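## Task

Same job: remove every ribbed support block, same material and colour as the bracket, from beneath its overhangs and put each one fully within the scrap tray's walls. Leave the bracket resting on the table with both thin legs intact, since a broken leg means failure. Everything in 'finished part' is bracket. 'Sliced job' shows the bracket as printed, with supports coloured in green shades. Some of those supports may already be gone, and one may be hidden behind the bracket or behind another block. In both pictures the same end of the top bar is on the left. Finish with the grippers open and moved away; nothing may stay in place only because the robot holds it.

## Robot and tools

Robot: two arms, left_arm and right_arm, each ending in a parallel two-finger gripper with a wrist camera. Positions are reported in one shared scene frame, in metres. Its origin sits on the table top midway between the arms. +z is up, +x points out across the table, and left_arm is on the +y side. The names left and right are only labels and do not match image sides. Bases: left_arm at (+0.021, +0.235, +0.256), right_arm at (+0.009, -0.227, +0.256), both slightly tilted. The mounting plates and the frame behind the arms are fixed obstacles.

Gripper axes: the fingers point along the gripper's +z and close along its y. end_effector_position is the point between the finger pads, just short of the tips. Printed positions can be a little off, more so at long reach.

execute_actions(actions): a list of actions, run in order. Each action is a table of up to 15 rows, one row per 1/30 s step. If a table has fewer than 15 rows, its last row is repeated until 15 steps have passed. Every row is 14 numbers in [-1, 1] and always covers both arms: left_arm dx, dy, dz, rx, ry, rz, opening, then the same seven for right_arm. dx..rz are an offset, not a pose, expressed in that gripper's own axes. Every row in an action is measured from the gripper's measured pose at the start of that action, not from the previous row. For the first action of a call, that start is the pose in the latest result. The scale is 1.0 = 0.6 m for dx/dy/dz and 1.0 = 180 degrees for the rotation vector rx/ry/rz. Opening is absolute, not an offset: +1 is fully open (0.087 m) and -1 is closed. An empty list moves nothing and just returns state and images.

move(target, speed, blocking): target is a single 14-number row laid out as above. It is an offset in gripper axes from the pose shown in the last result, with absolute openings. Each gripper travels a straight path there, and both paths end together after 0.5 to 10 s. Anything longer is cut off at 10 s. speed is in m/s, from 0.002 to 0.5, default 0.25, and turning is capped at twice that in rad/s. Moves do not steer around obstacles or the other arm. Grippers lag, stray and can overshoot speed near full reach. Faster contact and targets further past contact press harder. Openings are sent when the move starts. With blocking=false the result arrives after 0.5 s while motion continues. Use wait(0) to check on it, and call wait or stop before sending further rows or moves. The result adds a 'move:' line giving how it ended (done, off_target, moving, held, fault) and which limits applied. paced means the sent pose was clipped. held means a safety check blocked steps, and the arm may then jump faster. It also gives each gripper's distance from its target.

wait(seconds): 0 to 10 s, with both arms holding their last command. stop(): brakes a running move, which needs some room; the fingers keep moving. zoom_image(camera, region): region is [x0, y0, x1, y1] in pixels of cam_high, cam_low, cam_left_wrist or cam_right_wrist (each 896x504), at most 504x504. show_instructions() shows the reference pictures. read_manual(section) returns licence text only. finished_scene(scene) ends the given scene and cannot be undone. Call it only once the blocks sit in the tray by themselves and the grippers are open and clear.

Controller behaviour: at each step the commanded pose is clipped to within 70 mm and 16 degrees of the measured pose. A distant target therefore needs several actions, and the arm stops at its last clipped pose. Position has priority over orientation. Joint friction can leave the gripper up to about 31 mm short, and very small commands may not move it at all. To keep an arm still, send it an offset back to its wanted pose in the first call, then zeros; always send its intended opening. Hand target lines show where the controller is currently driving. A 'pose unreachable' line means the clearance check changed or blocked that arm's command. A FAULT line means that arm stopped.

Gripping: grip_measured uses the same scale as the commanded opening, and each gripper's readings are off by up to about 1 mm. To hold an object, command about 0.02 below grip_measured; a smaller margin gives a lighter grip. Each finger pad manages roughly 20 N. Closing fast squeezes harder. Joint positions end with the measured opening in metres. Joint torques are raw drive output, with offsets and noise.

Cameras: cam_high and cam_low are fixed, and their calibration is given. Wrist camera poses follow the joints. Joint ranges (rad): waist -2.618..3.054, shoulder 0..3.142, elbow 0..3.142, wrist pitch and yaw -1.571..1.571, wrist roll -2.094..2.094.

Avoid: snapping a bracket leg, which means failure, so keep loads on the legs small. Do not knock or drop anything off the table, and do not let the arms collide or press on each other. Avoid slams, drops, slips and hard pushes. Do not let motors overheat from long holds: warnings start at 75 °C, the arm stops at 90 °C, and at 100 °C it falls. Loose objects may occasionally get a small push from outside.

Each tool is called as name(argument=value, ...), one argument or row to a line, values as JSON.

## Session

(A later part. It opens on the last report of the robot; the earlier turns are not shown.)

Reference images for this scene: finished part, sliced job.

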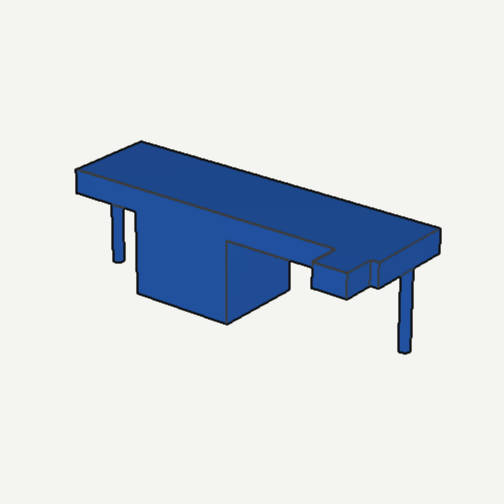

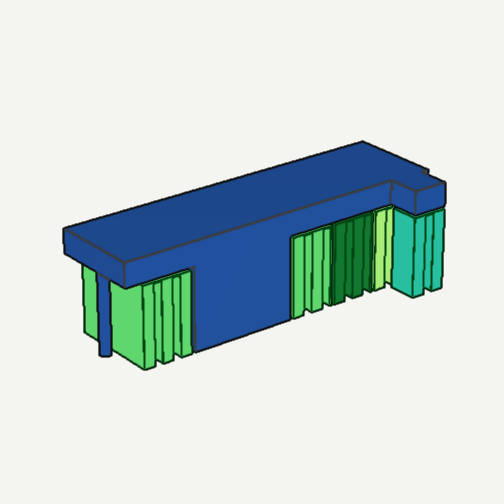

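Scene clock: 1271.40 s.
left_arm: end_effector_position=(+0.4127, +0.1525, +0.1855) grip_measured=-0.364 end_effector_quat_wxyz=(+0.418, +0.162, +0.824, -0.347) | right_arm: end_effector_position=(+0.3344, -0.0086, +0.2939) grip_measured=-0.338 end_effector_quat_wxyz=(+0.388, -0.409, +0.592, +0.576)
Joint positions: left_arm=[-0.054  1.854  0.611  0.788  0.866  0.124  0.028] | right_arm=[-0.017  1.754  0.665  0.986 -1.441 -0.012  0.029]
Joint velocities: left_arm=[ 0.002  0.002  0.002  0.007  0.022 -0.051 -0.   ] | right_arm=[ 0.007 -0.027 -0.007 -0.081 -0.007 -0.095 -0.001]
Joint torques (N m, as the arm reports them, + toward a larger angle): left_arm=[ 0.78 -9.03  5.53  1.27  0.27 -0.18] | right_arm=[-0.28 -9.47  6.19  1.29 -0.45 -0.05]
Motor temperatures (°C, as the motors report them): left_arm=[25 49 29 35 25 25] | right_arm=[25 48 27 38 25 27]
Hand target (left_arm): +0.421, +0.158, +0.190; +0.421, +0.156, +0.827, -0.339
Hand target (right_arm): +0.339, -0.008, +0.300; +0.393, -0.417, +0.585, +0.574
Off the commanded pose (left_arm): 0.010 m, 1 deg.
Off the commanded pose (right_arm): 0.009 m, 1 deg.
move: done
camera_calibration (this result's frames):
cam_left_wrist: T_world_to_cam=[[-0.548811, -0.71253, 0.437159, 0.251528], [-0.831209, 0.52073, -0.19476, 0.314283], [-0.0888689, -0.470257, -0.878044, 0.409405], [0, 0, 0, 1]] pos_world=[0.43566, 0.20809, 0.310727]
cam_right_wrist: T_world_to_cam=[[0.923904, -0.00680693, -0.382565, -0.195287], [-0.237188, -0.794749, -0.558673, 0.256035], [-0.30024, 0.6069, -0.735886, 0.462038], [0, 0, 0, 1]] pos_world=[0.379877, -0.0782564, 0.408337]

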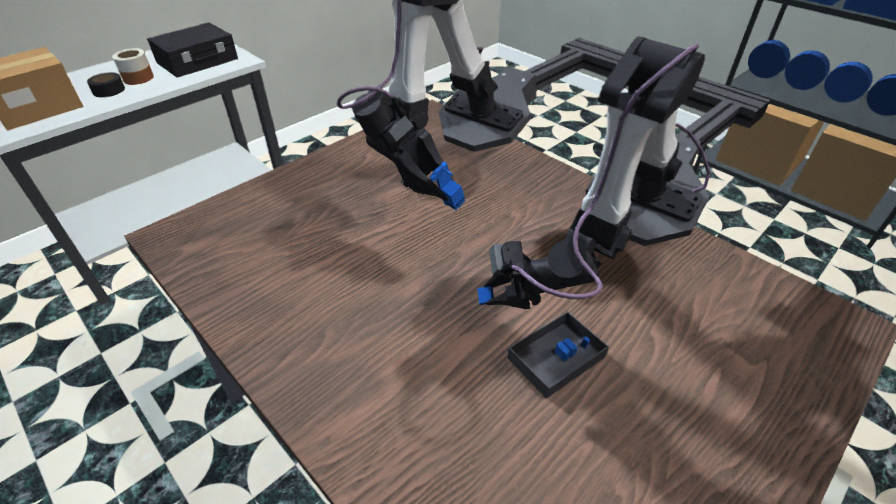

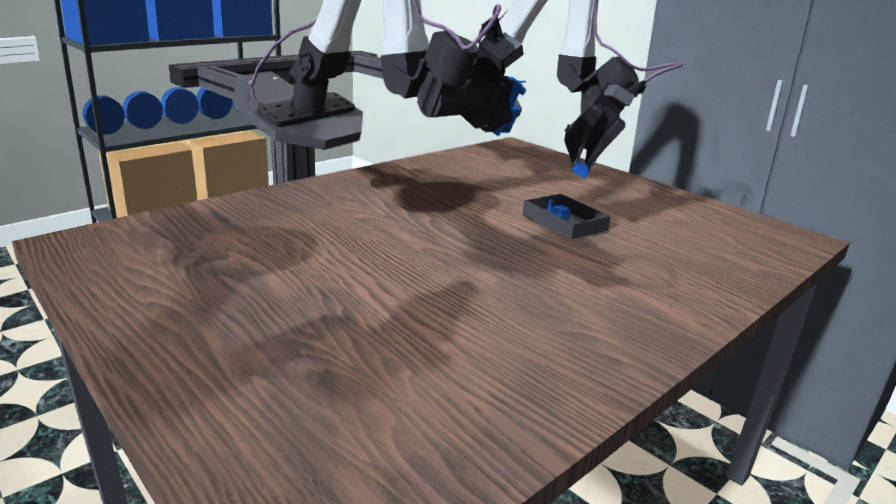

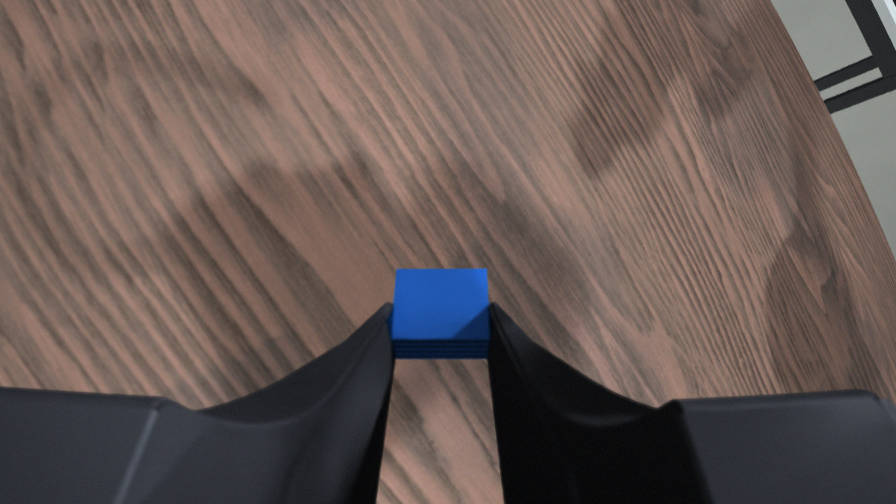

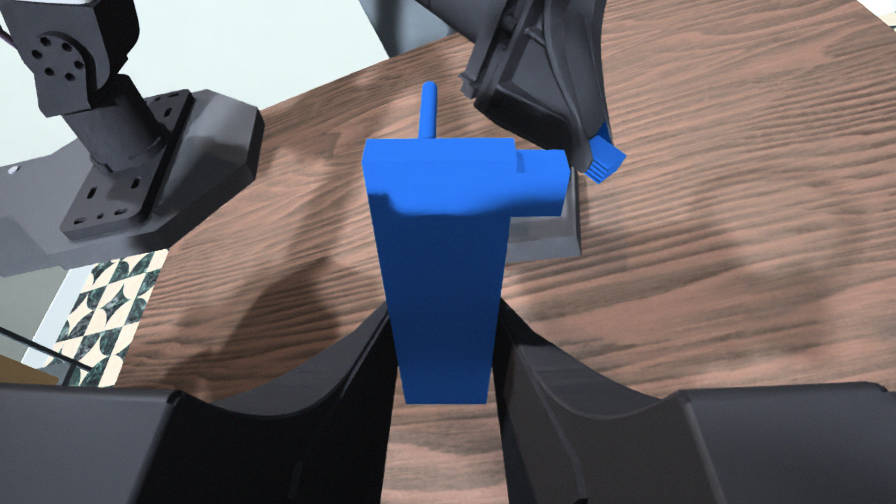

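move(
  target=[0.2178, 0.1447, -0.13, -0.2064, 0.3144, -0.0617, -0.45, 0, 0, 0, 0, 0, 0, -0.44],
  speed=0.35,
)

Scene clock: 1298.13 s.
left_arm: end_effector_position=(+0.3436, +0.2690, +0.0794) grip_measured=-0.364 end_effector_quat_wxyz=(+0.001, +0.089, +0.996, +0.004) | right_arm: end_effector_position=(+0.3342, -0.0086, +0.2935) grip_measured=-0.338 end_effector_quat_wxyz=(+0.387, -0.409, +0.593, +0.575)
Joint positions: left_arm=[-0.117  2.074  1.07  -0.284 -0.057  0.247  0.028] | right_arm=[-0.017  1.753  0.665  0.978 -1.441 -0.018  0.029]
Joint velocities: left_arm=[-0.002  0.002  0.002 -0.037  0.037  0.022 -0.001] | right_arm=[ 0.007 -0.007 -0.002  0.066 -0.051  0.007 -0.001]
Joint torques (N m, as the arm reports them, + toward a larger angle): left_arm=[-1.21 -7.44  5.42  0.23 -0.04 -0.21] | right_arm=[-0.2  -8.46  4.25  1.52 -0.33  0.06]
Motor temperatures (°C, as the motors report them): left_arm=[25 50 30 34 25 25] | right_arm=[25 48 28 37 26 27]
Hand target (left_arm): +0.338, +0.266, +0.074; -0.017, +0.091, +0.996, +0.005
Hand target (right_arm): +0.334, -0.009, +0.294; +0.388, -0.409, +0.592, +0.576
Off the commanded pose (left_arm): 0.008 m, 2 deg.
Off the commanded pose (right_arm): 0.000 m, 0 deg.
move: done
camera_calibration (this result's frames):
cam_left_wrist: T_world_to_cam=[[-0.171806, -0.985005, -0.0157314, 0.322711], [-0.635202, 0.0985589, 0.766031, 0.14543], [-0.752994, 0.141602, -0.642611, 0.409757], [0, 0, 0, 1]] pos_world=[0.456366, 0.245516, 0.156987]
cam_right_wrist: T_world_to_cam=[[0.923781, -0.00682349, -0.382861, -0.195143], [-0.237112, -0.795286, -0.55794, 0.255483], [-0.300677, 0.606196, -0.736288, 0.461984], [0, 0, 0, 1]] pos_world=[0.379755, -0.0782019, 0.407985]

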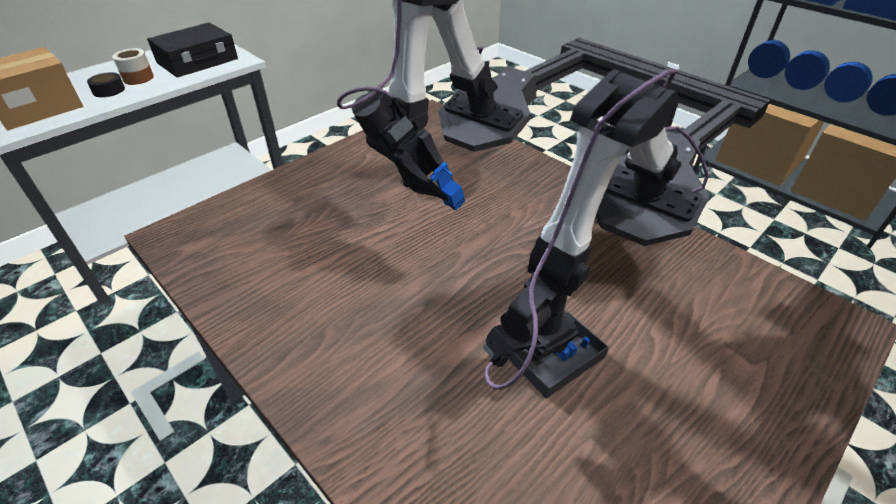

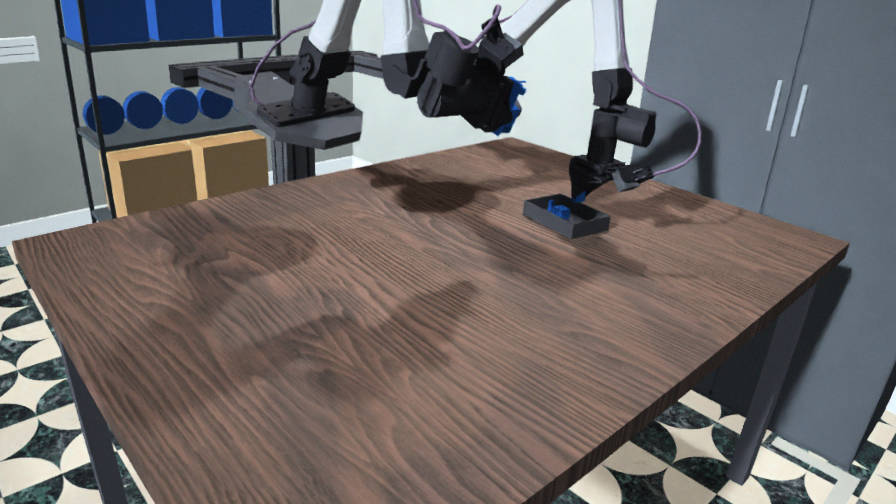

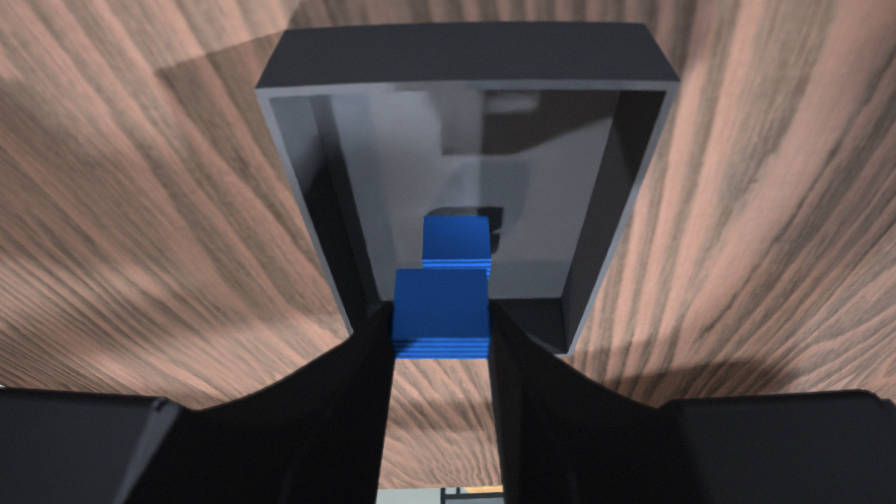

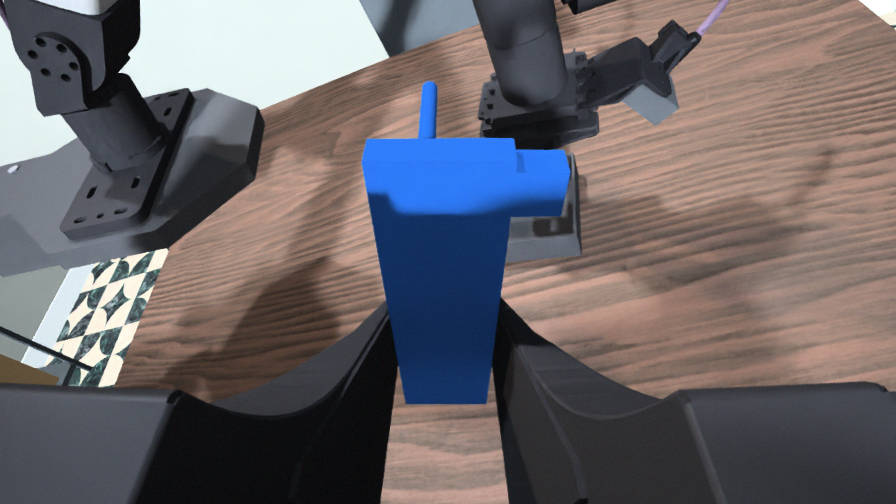

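move(
  target=[0.0046, -0.0101, 0.1064, 0.0026, 0.007, 0, -0.45, 0, 0, 0, 0, 0, 0, -0.44],
  speed=0.08,
)

Scene clock: 1307.83 s.
left_arm: end_effector_position=(+0.3322, +0.2659, +0.0236) grip_measured=-0.364 end_effector_quat_wxyz=(-0.019, +0.089, +0.996, +0.002) | right_arm: end_effector_position=(+0.3342, -0.0086, +0.2935) grip_measured=-0.338 end_effector_quat_wxyz=(+0.387, -0.409, +0.593, +0.575)
Joint positions: left_arm=[-0.117  2.274  1.115 -0.169 -0.059  0.246  0.028] | right_arm=[-0.017  1.753  0.665  0.978 -1.441 -0.018  0.029]
Joint velocities: left_arm=[ 0.002  0.002  0.007 -0.007 -0.037  0.007 -0.   ] | right_arm=[ 0.007 -0.002 -0.017 -0.022  0.007 -0.037 -0.001]
Joint torques (N m, as the arm reports them, + toward a larger angle): left_arm=[-0.45 -7.66  4.56  0.56  0.14 -0.18] | right_arm=[-0.25 -8.45  4.22  1.47 -0.33  0.  ]
Motor temperatures (°C, as the motors report them): left_arm=[25 49 30 33 25 25] | right_arm=[25 48 28 37 26 27]
Hand target (left_arm): +0.339, +0.264, +0.015; -0.011, +0.089, +0.996, +0.001
Hand target (right_arm): +0.334, -0.009, +0.294; +0.387, -0.409, +0.593, +0.575
Off the commanded pose (left_arm): 0.011 m, 1 deg.
Off the commanded pose (right_arm): 0.000 m, 0 deg.
move: off_target (left_arm)
camera_calibration (this result's frames):
cam_left_wrist: T_world_to_cam=[[-0.173518, -0.984795, -0.00835113, 0.317076], [-0.60389, 0.0996973, 0.790808, 0.169916], [-0.777951, 0.142262, -0.612007, 0.373141], [0, 0, 0, 1]] pos_world=[0.447914, 0.242231, 0.0966423]
cam_right_wrist: T_world_to_cam=[[0.923781, -0.00682349, -0.382861, -0.195143], [-0.237112, -0.795286, -0.55794, 0.255483], [-0.300677, 0.606196, -0.736288, 0.461984], [0, 0, 0, 1]] pos_world=[0.379755, -0.0782019, 0.407985]

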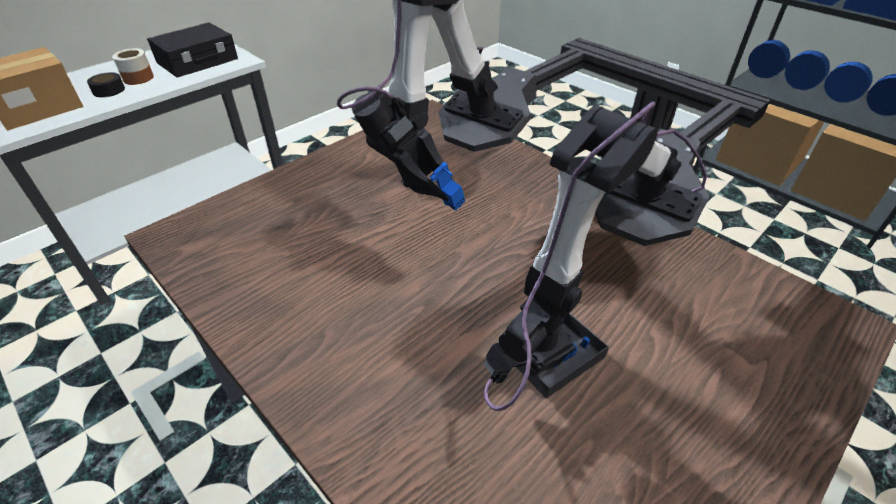

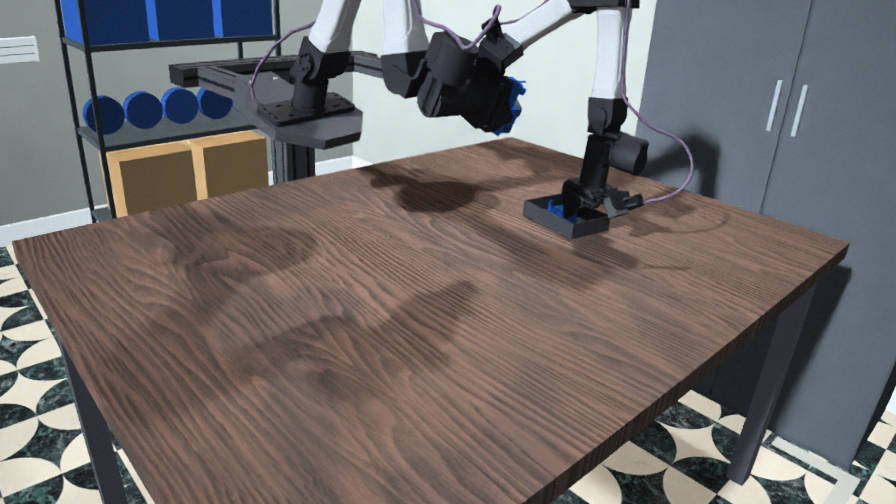

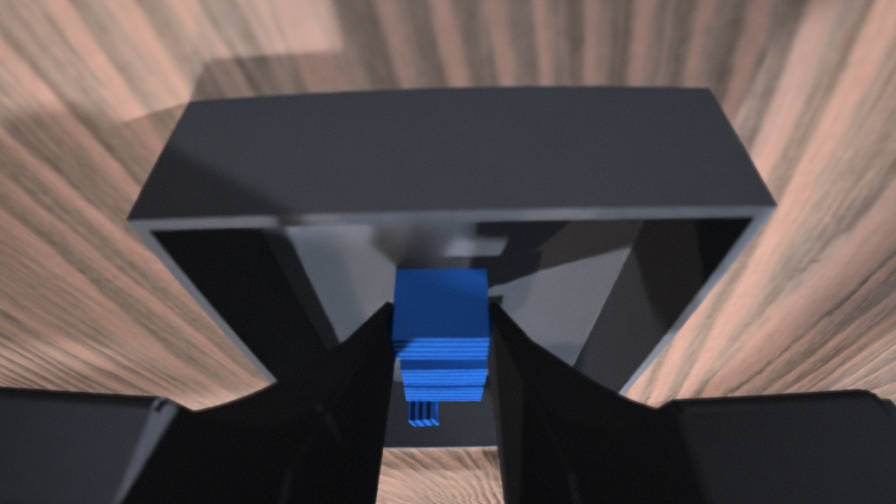

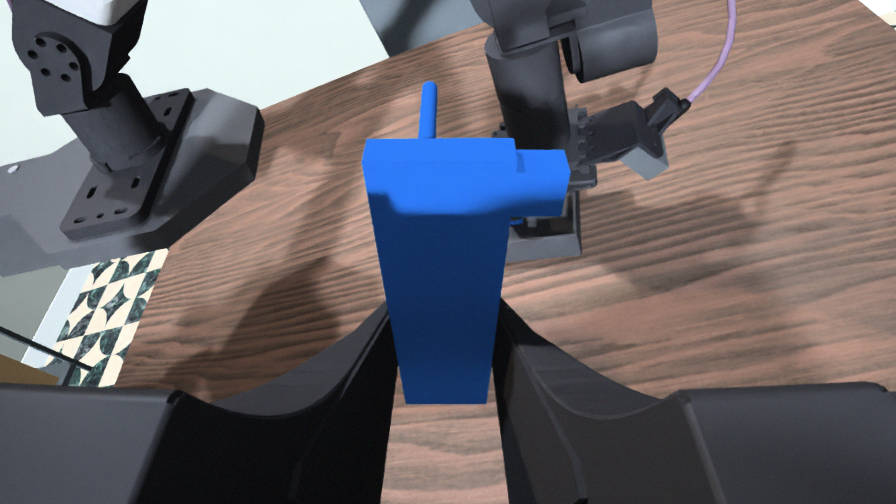

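Good, at floor level. Release and lift.

execute_actions(
  actions=[
    [[0,0,0,0,0,0,-0.37,0,0,0,0,0,0,-0.44],[0,0,0,0,0,0,-0.355,0,0,0,0,0,0,-0.44],[0,0,0,0,0,0,-0.34,0,0,0,0,0,0,-0.44],[0,0,0,0,0,0,-0.32,0,0,0,0,0,0,-0.44],[0,0,0,0,0,0,-0.295,0,0,0,0,0,0,-0.44],[0,0,0,0,0,0,-0.265,0,0,0,0,0,0,-0.44],[0,0,0,0,0,0,-0.23,0,0,0,0,0,0,-0.44],[0,0,0,0,0,0,-0.19,0,0,0,0,0,0,-0.44],[0,0,0,0,0,0,-0.15,0,0,0,0,0,0,-0.44],[0,0,0,0,0,0,-0.11,0,0,0,0,0,0,-0.44],[0,0,0,0,0,0,-0.07,0,0,0,0,0,0,-0.44],[0,0,0,0,0,0,-0.03,0,0,0,0,0,0,-0.44],[0,0,0,0,0,0,0.0,0,0,0,0,0,0,-0.44],[0,0,0,0,0,0,0.03,0,0,0,0,0,0,-0.44],[0,0,0,0,0,0,0.05,0,0,0,0,0,0,-0.44]],
  ],
)

move(
  target=[0, 0, -0.1, 0, 0, 0, 0.05, 0, 0, 0, 0, 0, 0, -0.44],
  speed=0.15,
)

Scene clock: 1314.97 s.
left_arm: end_effector_position=(+0.3322, +0.2659, +0.0236) grip_measured=+0.040 end_effector_quat_wxyz=(-0.019, +0.089, +0.996, +0.002) | right_arm: end_effector_position=(+0.3342, -0.0086, +0.2935) grip_measured=-0.338 end_effector_quat_wxyz=(+0.387, -0.409, +0.593, +0.575)
Joint positions: left_arm=[-0.117  2.274  1.115 -0.169 -0.059  0.246  0.045] | right_arm=[-0.017  1.753  0.665  0.978 -1.441 -0.018  0.029]
Joint velocities: left_arm=[ 0.002 -0.007  0.007 -0.007  0.051  0.007  0.017] | right_arm=[-0.002 -0.002  0.012  0.007 -0.051 -0.051  0.001]
Joint torques (N m, as the arm reports them, + toward a larger angle): left_arm=[-0.14 -9.85  2.66  0.31  0.06 -0.15] | right_arm=[-0.27 -8.56  4.31  1.47 -0.36  0.  ]
Motor temperatures (°C, as the motors report them): left_arm=[25 49 30 33 25 25] | right_arm=[25 48 28 37 26 27]
Hand target (left_arm): +0.332, +0.266, +0.024; -0.019, +0.089, +0.996, +0.002
Hand target (right_arm): +0.334, -0.009, +0.294; +0.387, -0.409, +0.593, +0.575
Off the commanded pose (left_arm): 0.000 m, 0 deg.
Off the commanded pose (right_arm): 0.000 m, 0 deg.
camera_calibration (this result's frames):
cam_left_wrist: T_world_to_cam=[[-0.173518, -0.984795, -0.00835113, 0.317076], [-0.60389, 0.0996973, 0.790808, 0.169916], [-0.777951, 0.142262, -0.612007, 0.373141], [0, 0, 0, 1]] pos_world=[0.447914, 0.242231, 0.0966423]
cam_right_wrist: T_world_to_cam=[[0.923781, -0.00682349, -0.382861, -0.195143], [-0.237112, -0.795286, -0.55794, 0.255483], [-0.300677, 0.606196, -0.736288, 0.461984], [0, 0, 0, 1]] pos_world=[0.379755, -0.0782019, 0.407985]

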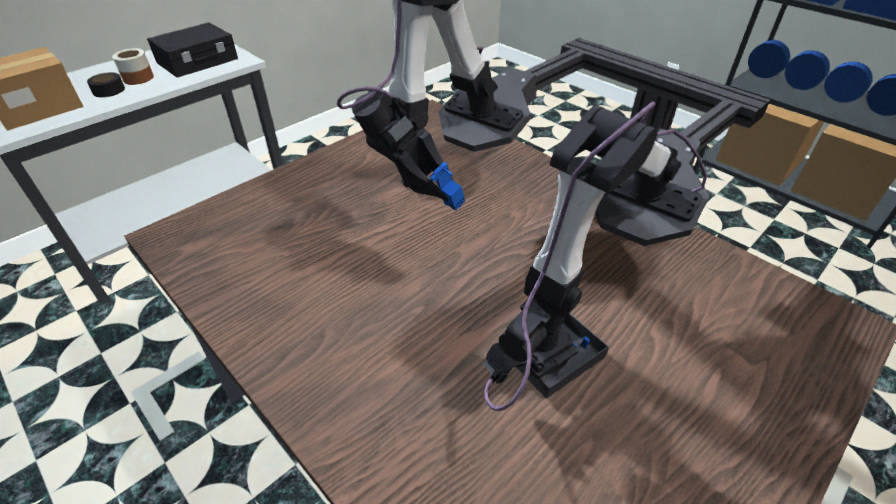

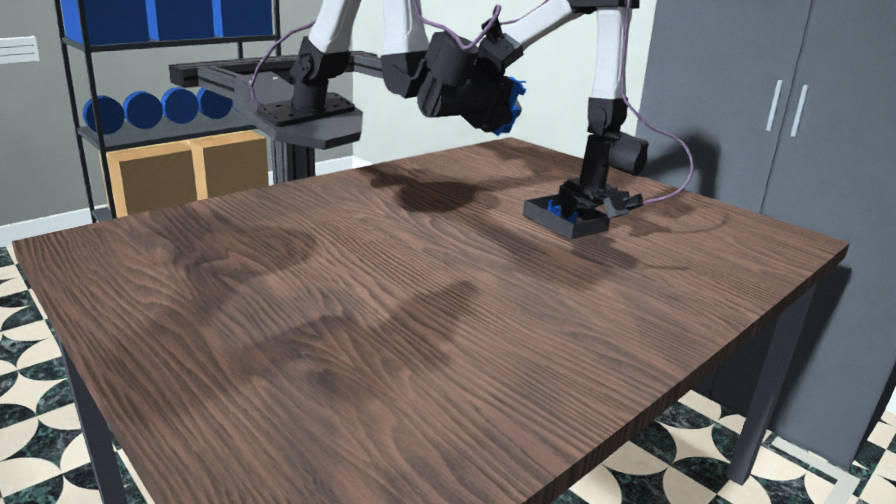

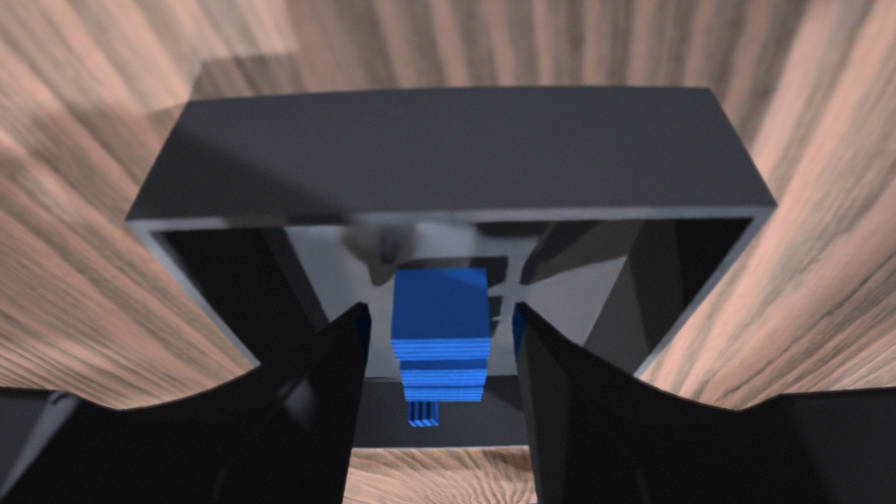

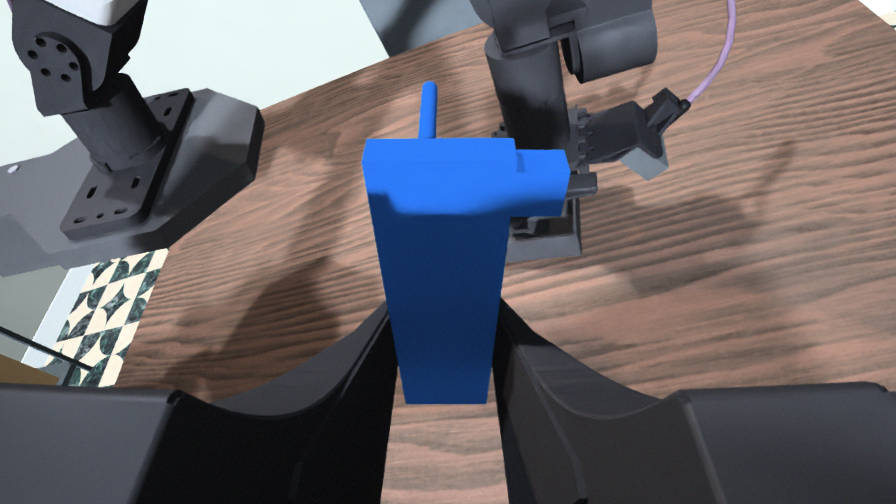

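Scene clock: 1316.03 s.
left_arm: end_effector_position=(+0.3500, +0.2699, +0.0831) grip_measured=+0.050 end_effector_quat_wxyz=(+0.001, +0.087, +0.996, +0.005) | right_arm: end_effector_position=(+0.3342, -0.0086, +0.2935) grip_measured=-0.338 end_effector_quat_wxyz=(+0.387, -0.409, +0.593, +0.575)
Joint positions: left_arm=[-0.117  2.075  1.1   -0.314 -0.059  0.244  0.046] | right_arm=[-0.017  1.753  0.665  0.978 -1.441 -0.018  0.029]
Joint velocities: left_arm=[-0.007  0.027 -0.017 -0.051 -0.007 -0.007 -0.   ] | right_arm=[-0.002 -0.012  0.022  0.022  0.037 -0.051 -0.   ]
Joint torques (N m, as the arm reports them, + toward a larger angle): left_arm=[ -1.   -10.27   1.72   0.19   0.03  -0.22] | right_arm=[-0.29 -8.45  4.29  1.47 -0.35 -0.01]
Motor temperatures (°C, as the motors report them): left_arm=[25 49 30 33 25 25] | right_arm=[25 48 28 37 26 27]
Hand target (left_arm): +0.336, +0.266, +0.084; -0.019, +0.089, +0.996, +0.002
Hand target (right_arm): +0.334, -0.009, +0.294; +0.387, -0.409, +0.593, +0.575
Off the commanded pose (left_arm): 0.016 m, 2 deg.
Off the commanded pose (right_arm): 0.000 m, 0 deg.
move: off_target (left_arm)
camera_calibration (this result's frames):
cam_left_wrist: T_world_to_cam=[[-0.168444, -0.985549, -0.0178614, 0.323895], [-0.635143, 0.0946623, 0.766572, 0.147508], [-0.753803, 0.140469, -0.64191, 0.417397], [0, 0, 0, 1]] pos_world=[0.462882, 0.246619, 0.160641]
cam_right_wrist: T_world_to_cam=[[0.923781, -0.00682349, -0.382861, -0.195143], [-0.237112, -0.795286, -0.55794, 0.255483], [-0.300677, 0.606196, -0.736288, 0.461984], [0, 0, 0, 1]] pos_world=[0.379755, -0.0782019, 0.407985]

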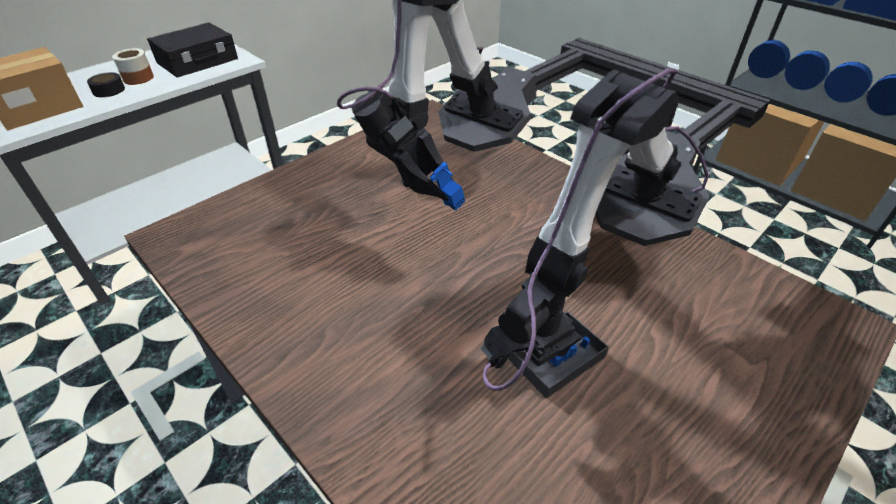

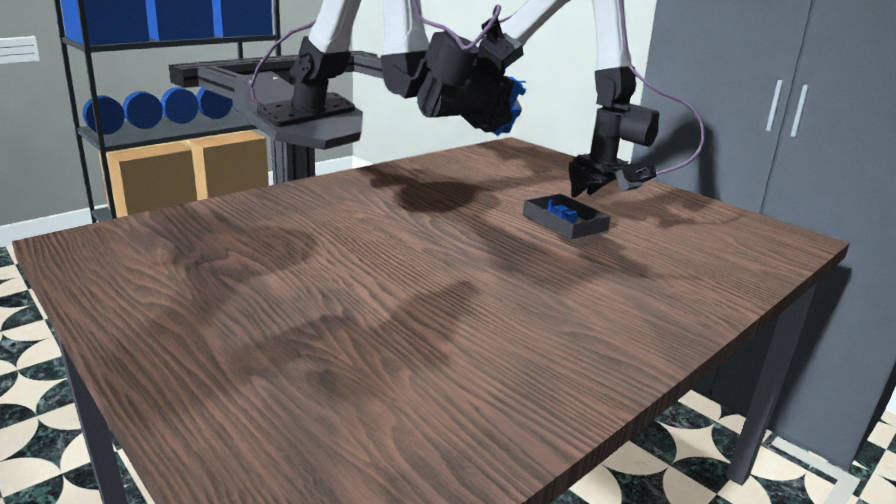

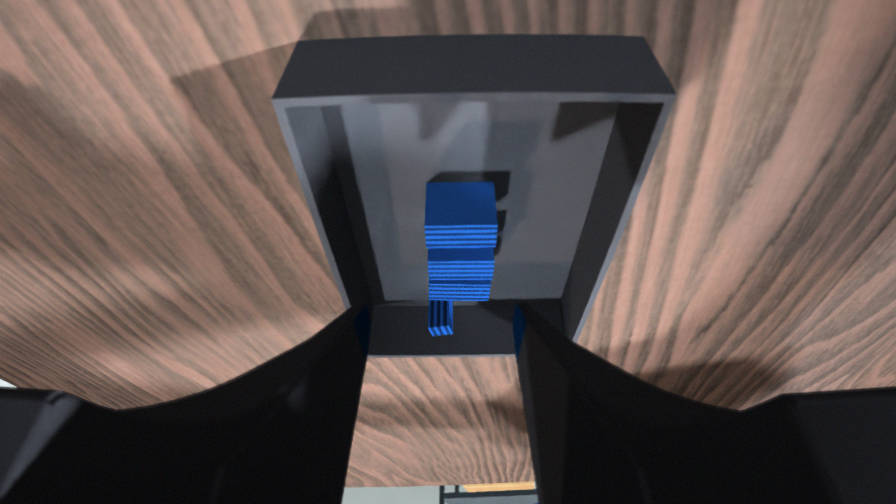

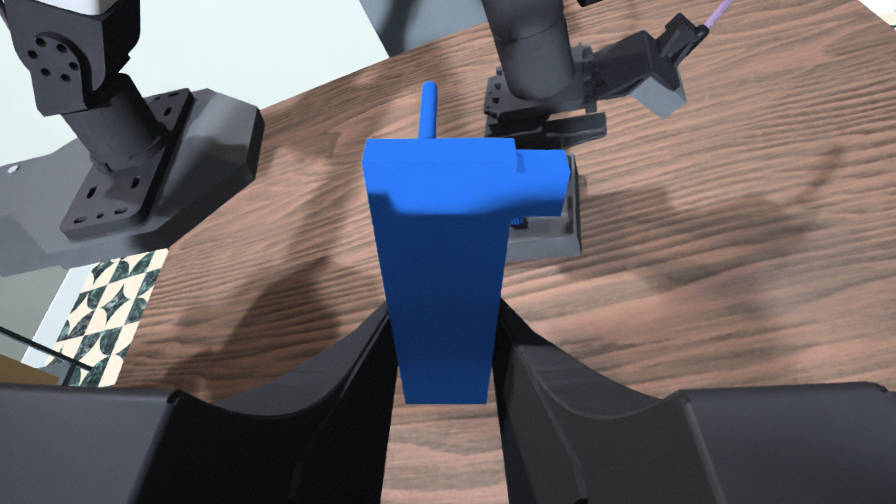

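move(
  target=[-0.189, -0.157, -0.1808, 0.1909, -0.3829, 0.0688, 0.05, 0, 0, 0, 0, 0, 0, -0.44],
  speed=0.4,
)

Scene clock: 1327.87 s.
left_arm: end_effector_position=(+0.4574, +0.1574, +0.2056) grip_measured=+0.050 end_effector_quat_wxyz=(+0.546, +0.179, +0.756, -0.315) | right_arm: end_effector_position=(+0.3342, -0.0086, +0.2935) grip_measured=-0.338 end_effector_quat_wxyz=(+0.387, -0.409, +0.593, +0.575)
Joint positions: left_arm=[-0.054  2.016  0.617  1.326  0.849  0.002  0.046] | right_arm=[-0.017  1.753  0.665  0.978 -1.441 -0.018  0.029]
Joint velocities: left_arm=[ 0.012 -0.012 -0.007 -0.022 -0.037  0.007 -0.   ] | right_arm=[ 0.022 -0.022 -0.017 -0.081 -0.066 -0.051  0.   ]
Joint torques (N m, as the arm reports them, + toward a larger angle): left_arm=[ 0.54 -6.13  0.34  1.86  0.32 -0.2 ] | right_arm=[-0.27 -8.45  4.36  1.46 -0.35  0.02]
Motor temperatures (°C, as the motors report them): left_arm=[25 50 30 33 25 25] | right_arm=[25 47 28 37 25 27]
Hand target (left_arm): +0.444, +0.156, +0.192; +0.527, +0.168, +0.767, -0.325
Hand target (right_arm): +0.334, -0.009, +0.294; +0.387, -0.409, +0.593, +0.575
Off the commanded pose (left_arm): 0.019 m, 3 deg.
Off the commanded pose (right_arm): 0.000 m, 0 deg.
move: off_target (left_arm)
camera_calibration (this result's frames):
cam_left_wrist: T_world_to_cam=[[-0.607231, -0.742144, 0.283711, 0.333682], [-0.769868, 0.461328, -0.440999, 0.384654], [0.196401, -0.486209, -0.851486, 0.299924], [0, 0, 0, 1]] pos_world=[0.439849, 0.216014, 0.330344]
cam_right_wrist: T_world_to_cam=[[0.923781, -0.00682349, -0.382861, -0.195143], [-0.237112, -0.795286, -0.55794, 0.255483], [-0.300677, 0.606196, -0.736288, 0.461984], [0, 0, 0, 1]] pos_world=[0.379755, -0.0782019, 0.407985]

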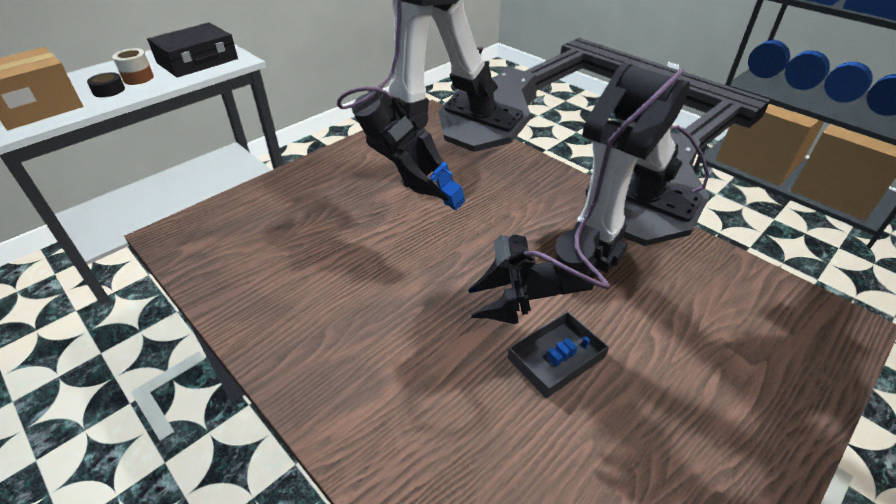

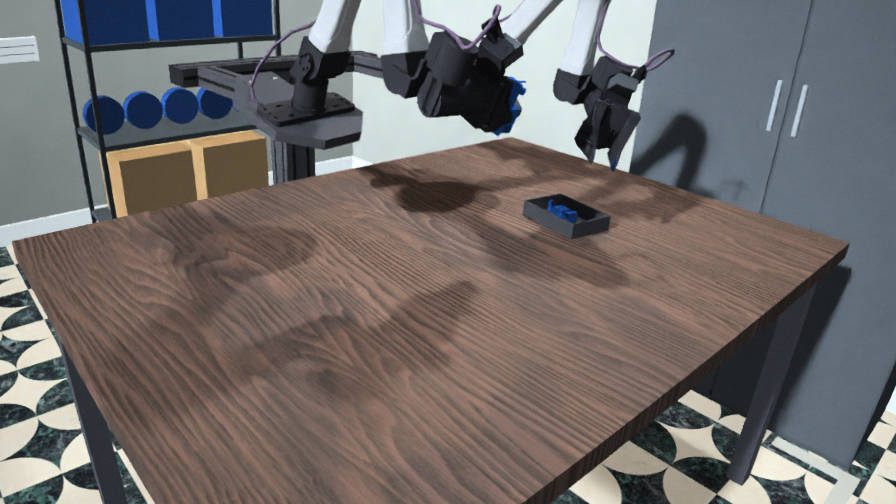

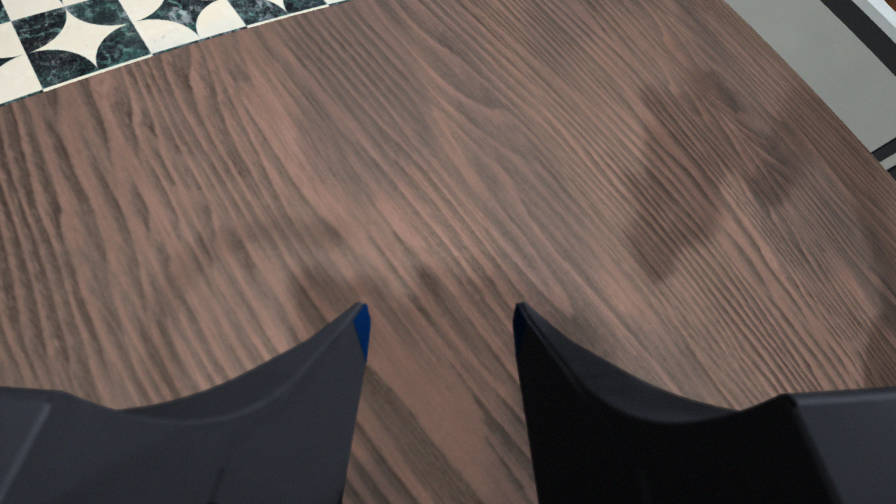

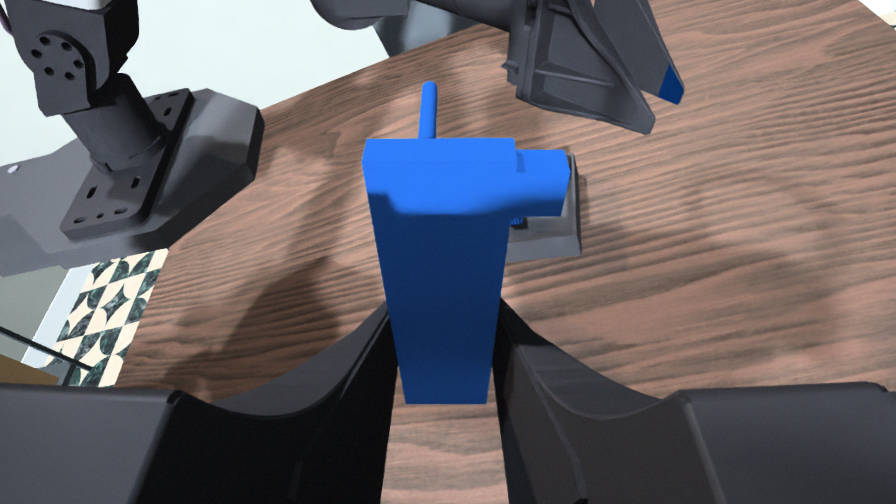

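zoom_image(
  camera="cam_right_wrist",
  region=[490, 0, 710, 150],
)

Region (490, 0, 710, 150) of cam_right_wrist's 896x504 image, scaled by 2.291, with more detail than that image has; it fills the top 344 rows of this view, and the rest is white.

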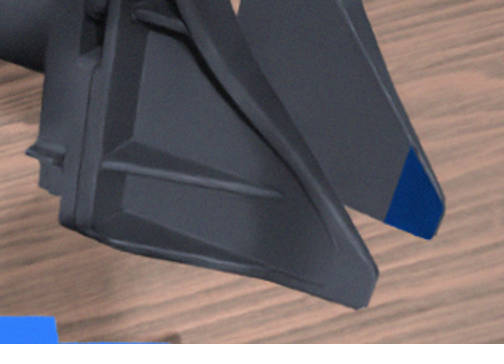

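move(
  target=[0.0062, -0.3233, -0.0165, 0.2767, 0.0054, 0.0019, 0.12, 0, 0, 0, 0, 0, 0, -0.44],
  speed=0.25,
)

Scene clock: 1343.23 s.
left_arm: end_effector_position=(+0.3333, +0.0223, +0.2576) grip_measured=+0.120 end_effector_quat_wxyz=(+0.420, +0.396, +0.560, -0.594) | right_arm: end_effector_position=(+0.3342, -0.0086, +0.2935) grip_measured=-0.338 end_effector_quat_wxyz=(+0.387, -0.409, +0.593, +0.575)
Joint positions: left_arm=[-0.31   2.016  0.617  1.329  1.447  0.007  0.049] | right_arm=[-0.017  1.753  0.665  0.978 -1.441 -0.018  0.029]
Joint velocities: left_arm=[ 0.007  0.002 -0.007  0.022  0.037 -0.007 -0.   ] | right_arm=[ 0.007  0.002  0.017 -0.037 -0.037 -0.095 -0.001]
Joint torques (N m, as the arm reports them, + toward a larger angle): left_arm=[-1.45 -8.08  2.14  1.42  0.34 -0.19] | right_arm=[-0.28 -8.45  4.29  1.48 -0.35 -0.02]
Motor temperatures (°C, as the motors report them): left_arm=[25 49 29 35 25 25] | right_arm=[25 47 28 37 25 27]
Hand target (left_arm): +0.329, +0.020, +0.258; +0.413, +0.396, +0.557, -0.601
Hand target (right_arm): +0.334, -0.009, +0.294; +0.387, -0.409, +0.593, +0.575
Off the commanded pose (left_arm): 0.004 m, 1 deg.
Off the commanded pose (right_arm): 0.000 m, 0 deg.
move: done
camera_calibration (this result's frames):
cam_left_wrist: T_world_to_cam=[[-0.941312, 0.0126722, 0.337298, 0.224007], [-0.222029, 0.729422, -0.647029, 0.238959], [-0.254232, -0.683947, -0.6838, 0.414265], [0, 0, 0, 1]] pos_world=[0.369236, 0.106194, 0.36233]
cam_right_wrist: T_world_to_cam=[[0.923781, -0.00682349, -0.382861, -0.195143], [-0.237112, -0.795286, -0.55794, 0.255483], [-0.300677, 0.606196, -0.736288, 0.461984], [0, 0, 0, 1]] pos_world=[0.379755, -0.0782019, 0.407985]

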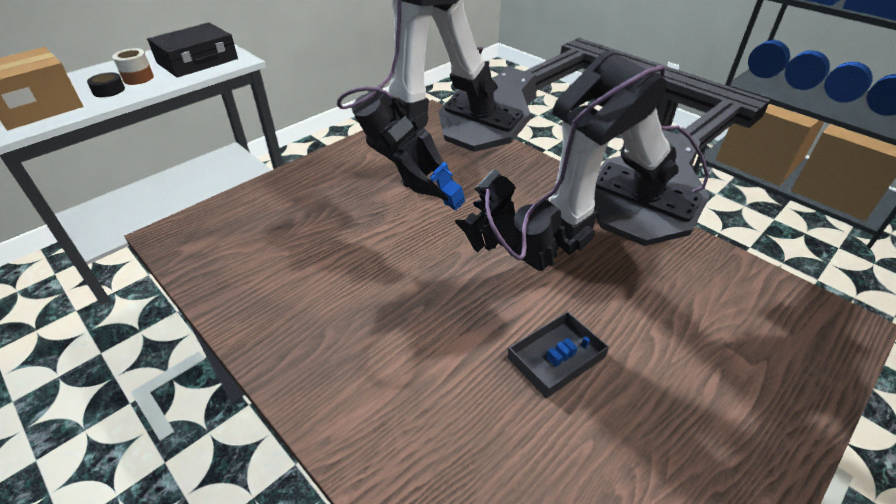

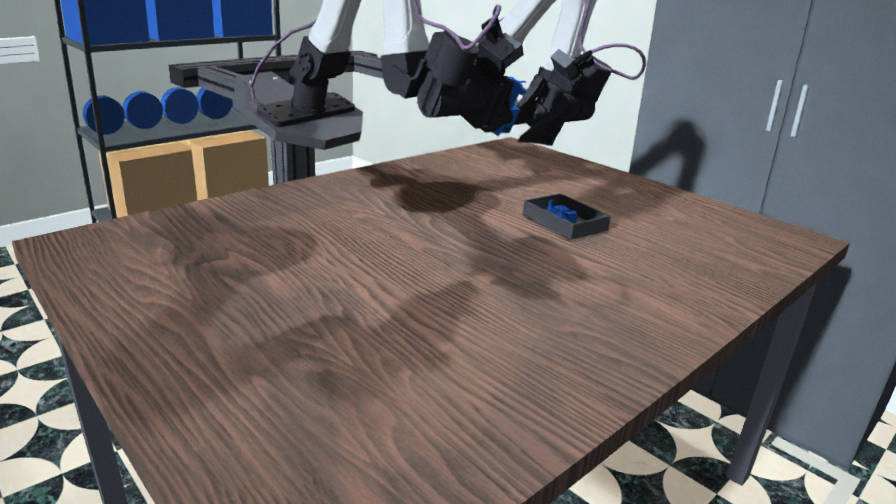

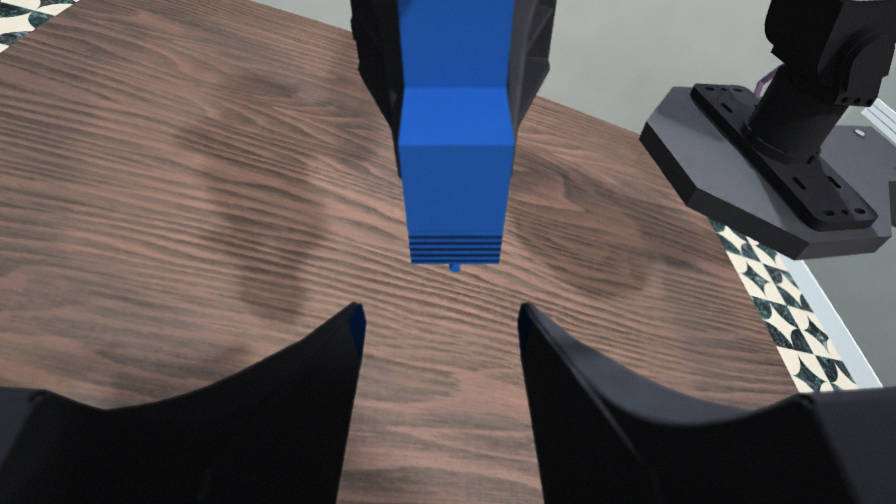

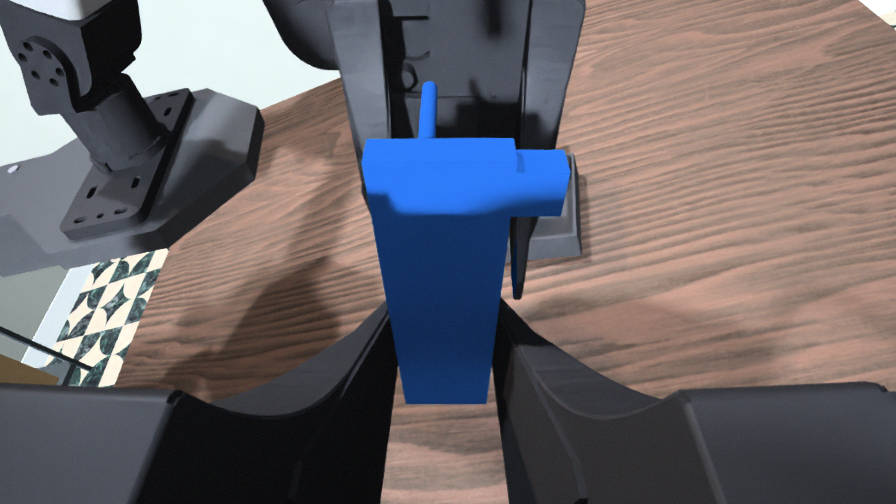

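zoom_image(
  camera="cam_left_wrist",
  region=[370, 80, 550, 290],
)

Region (370, 80, 550, 290) of cam_left_wrist's 896x504 image, scaled by 2.400, with more detail than that image has; it fills the left 432 columns of this view, and the rest is white.

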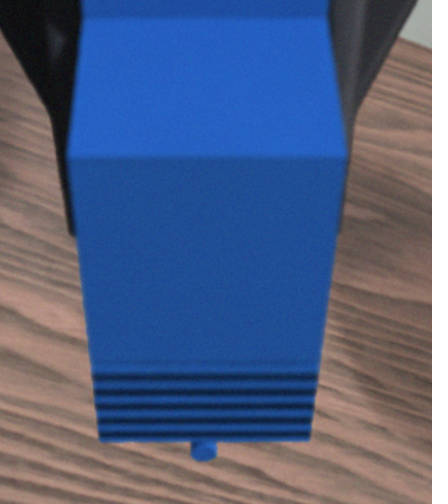

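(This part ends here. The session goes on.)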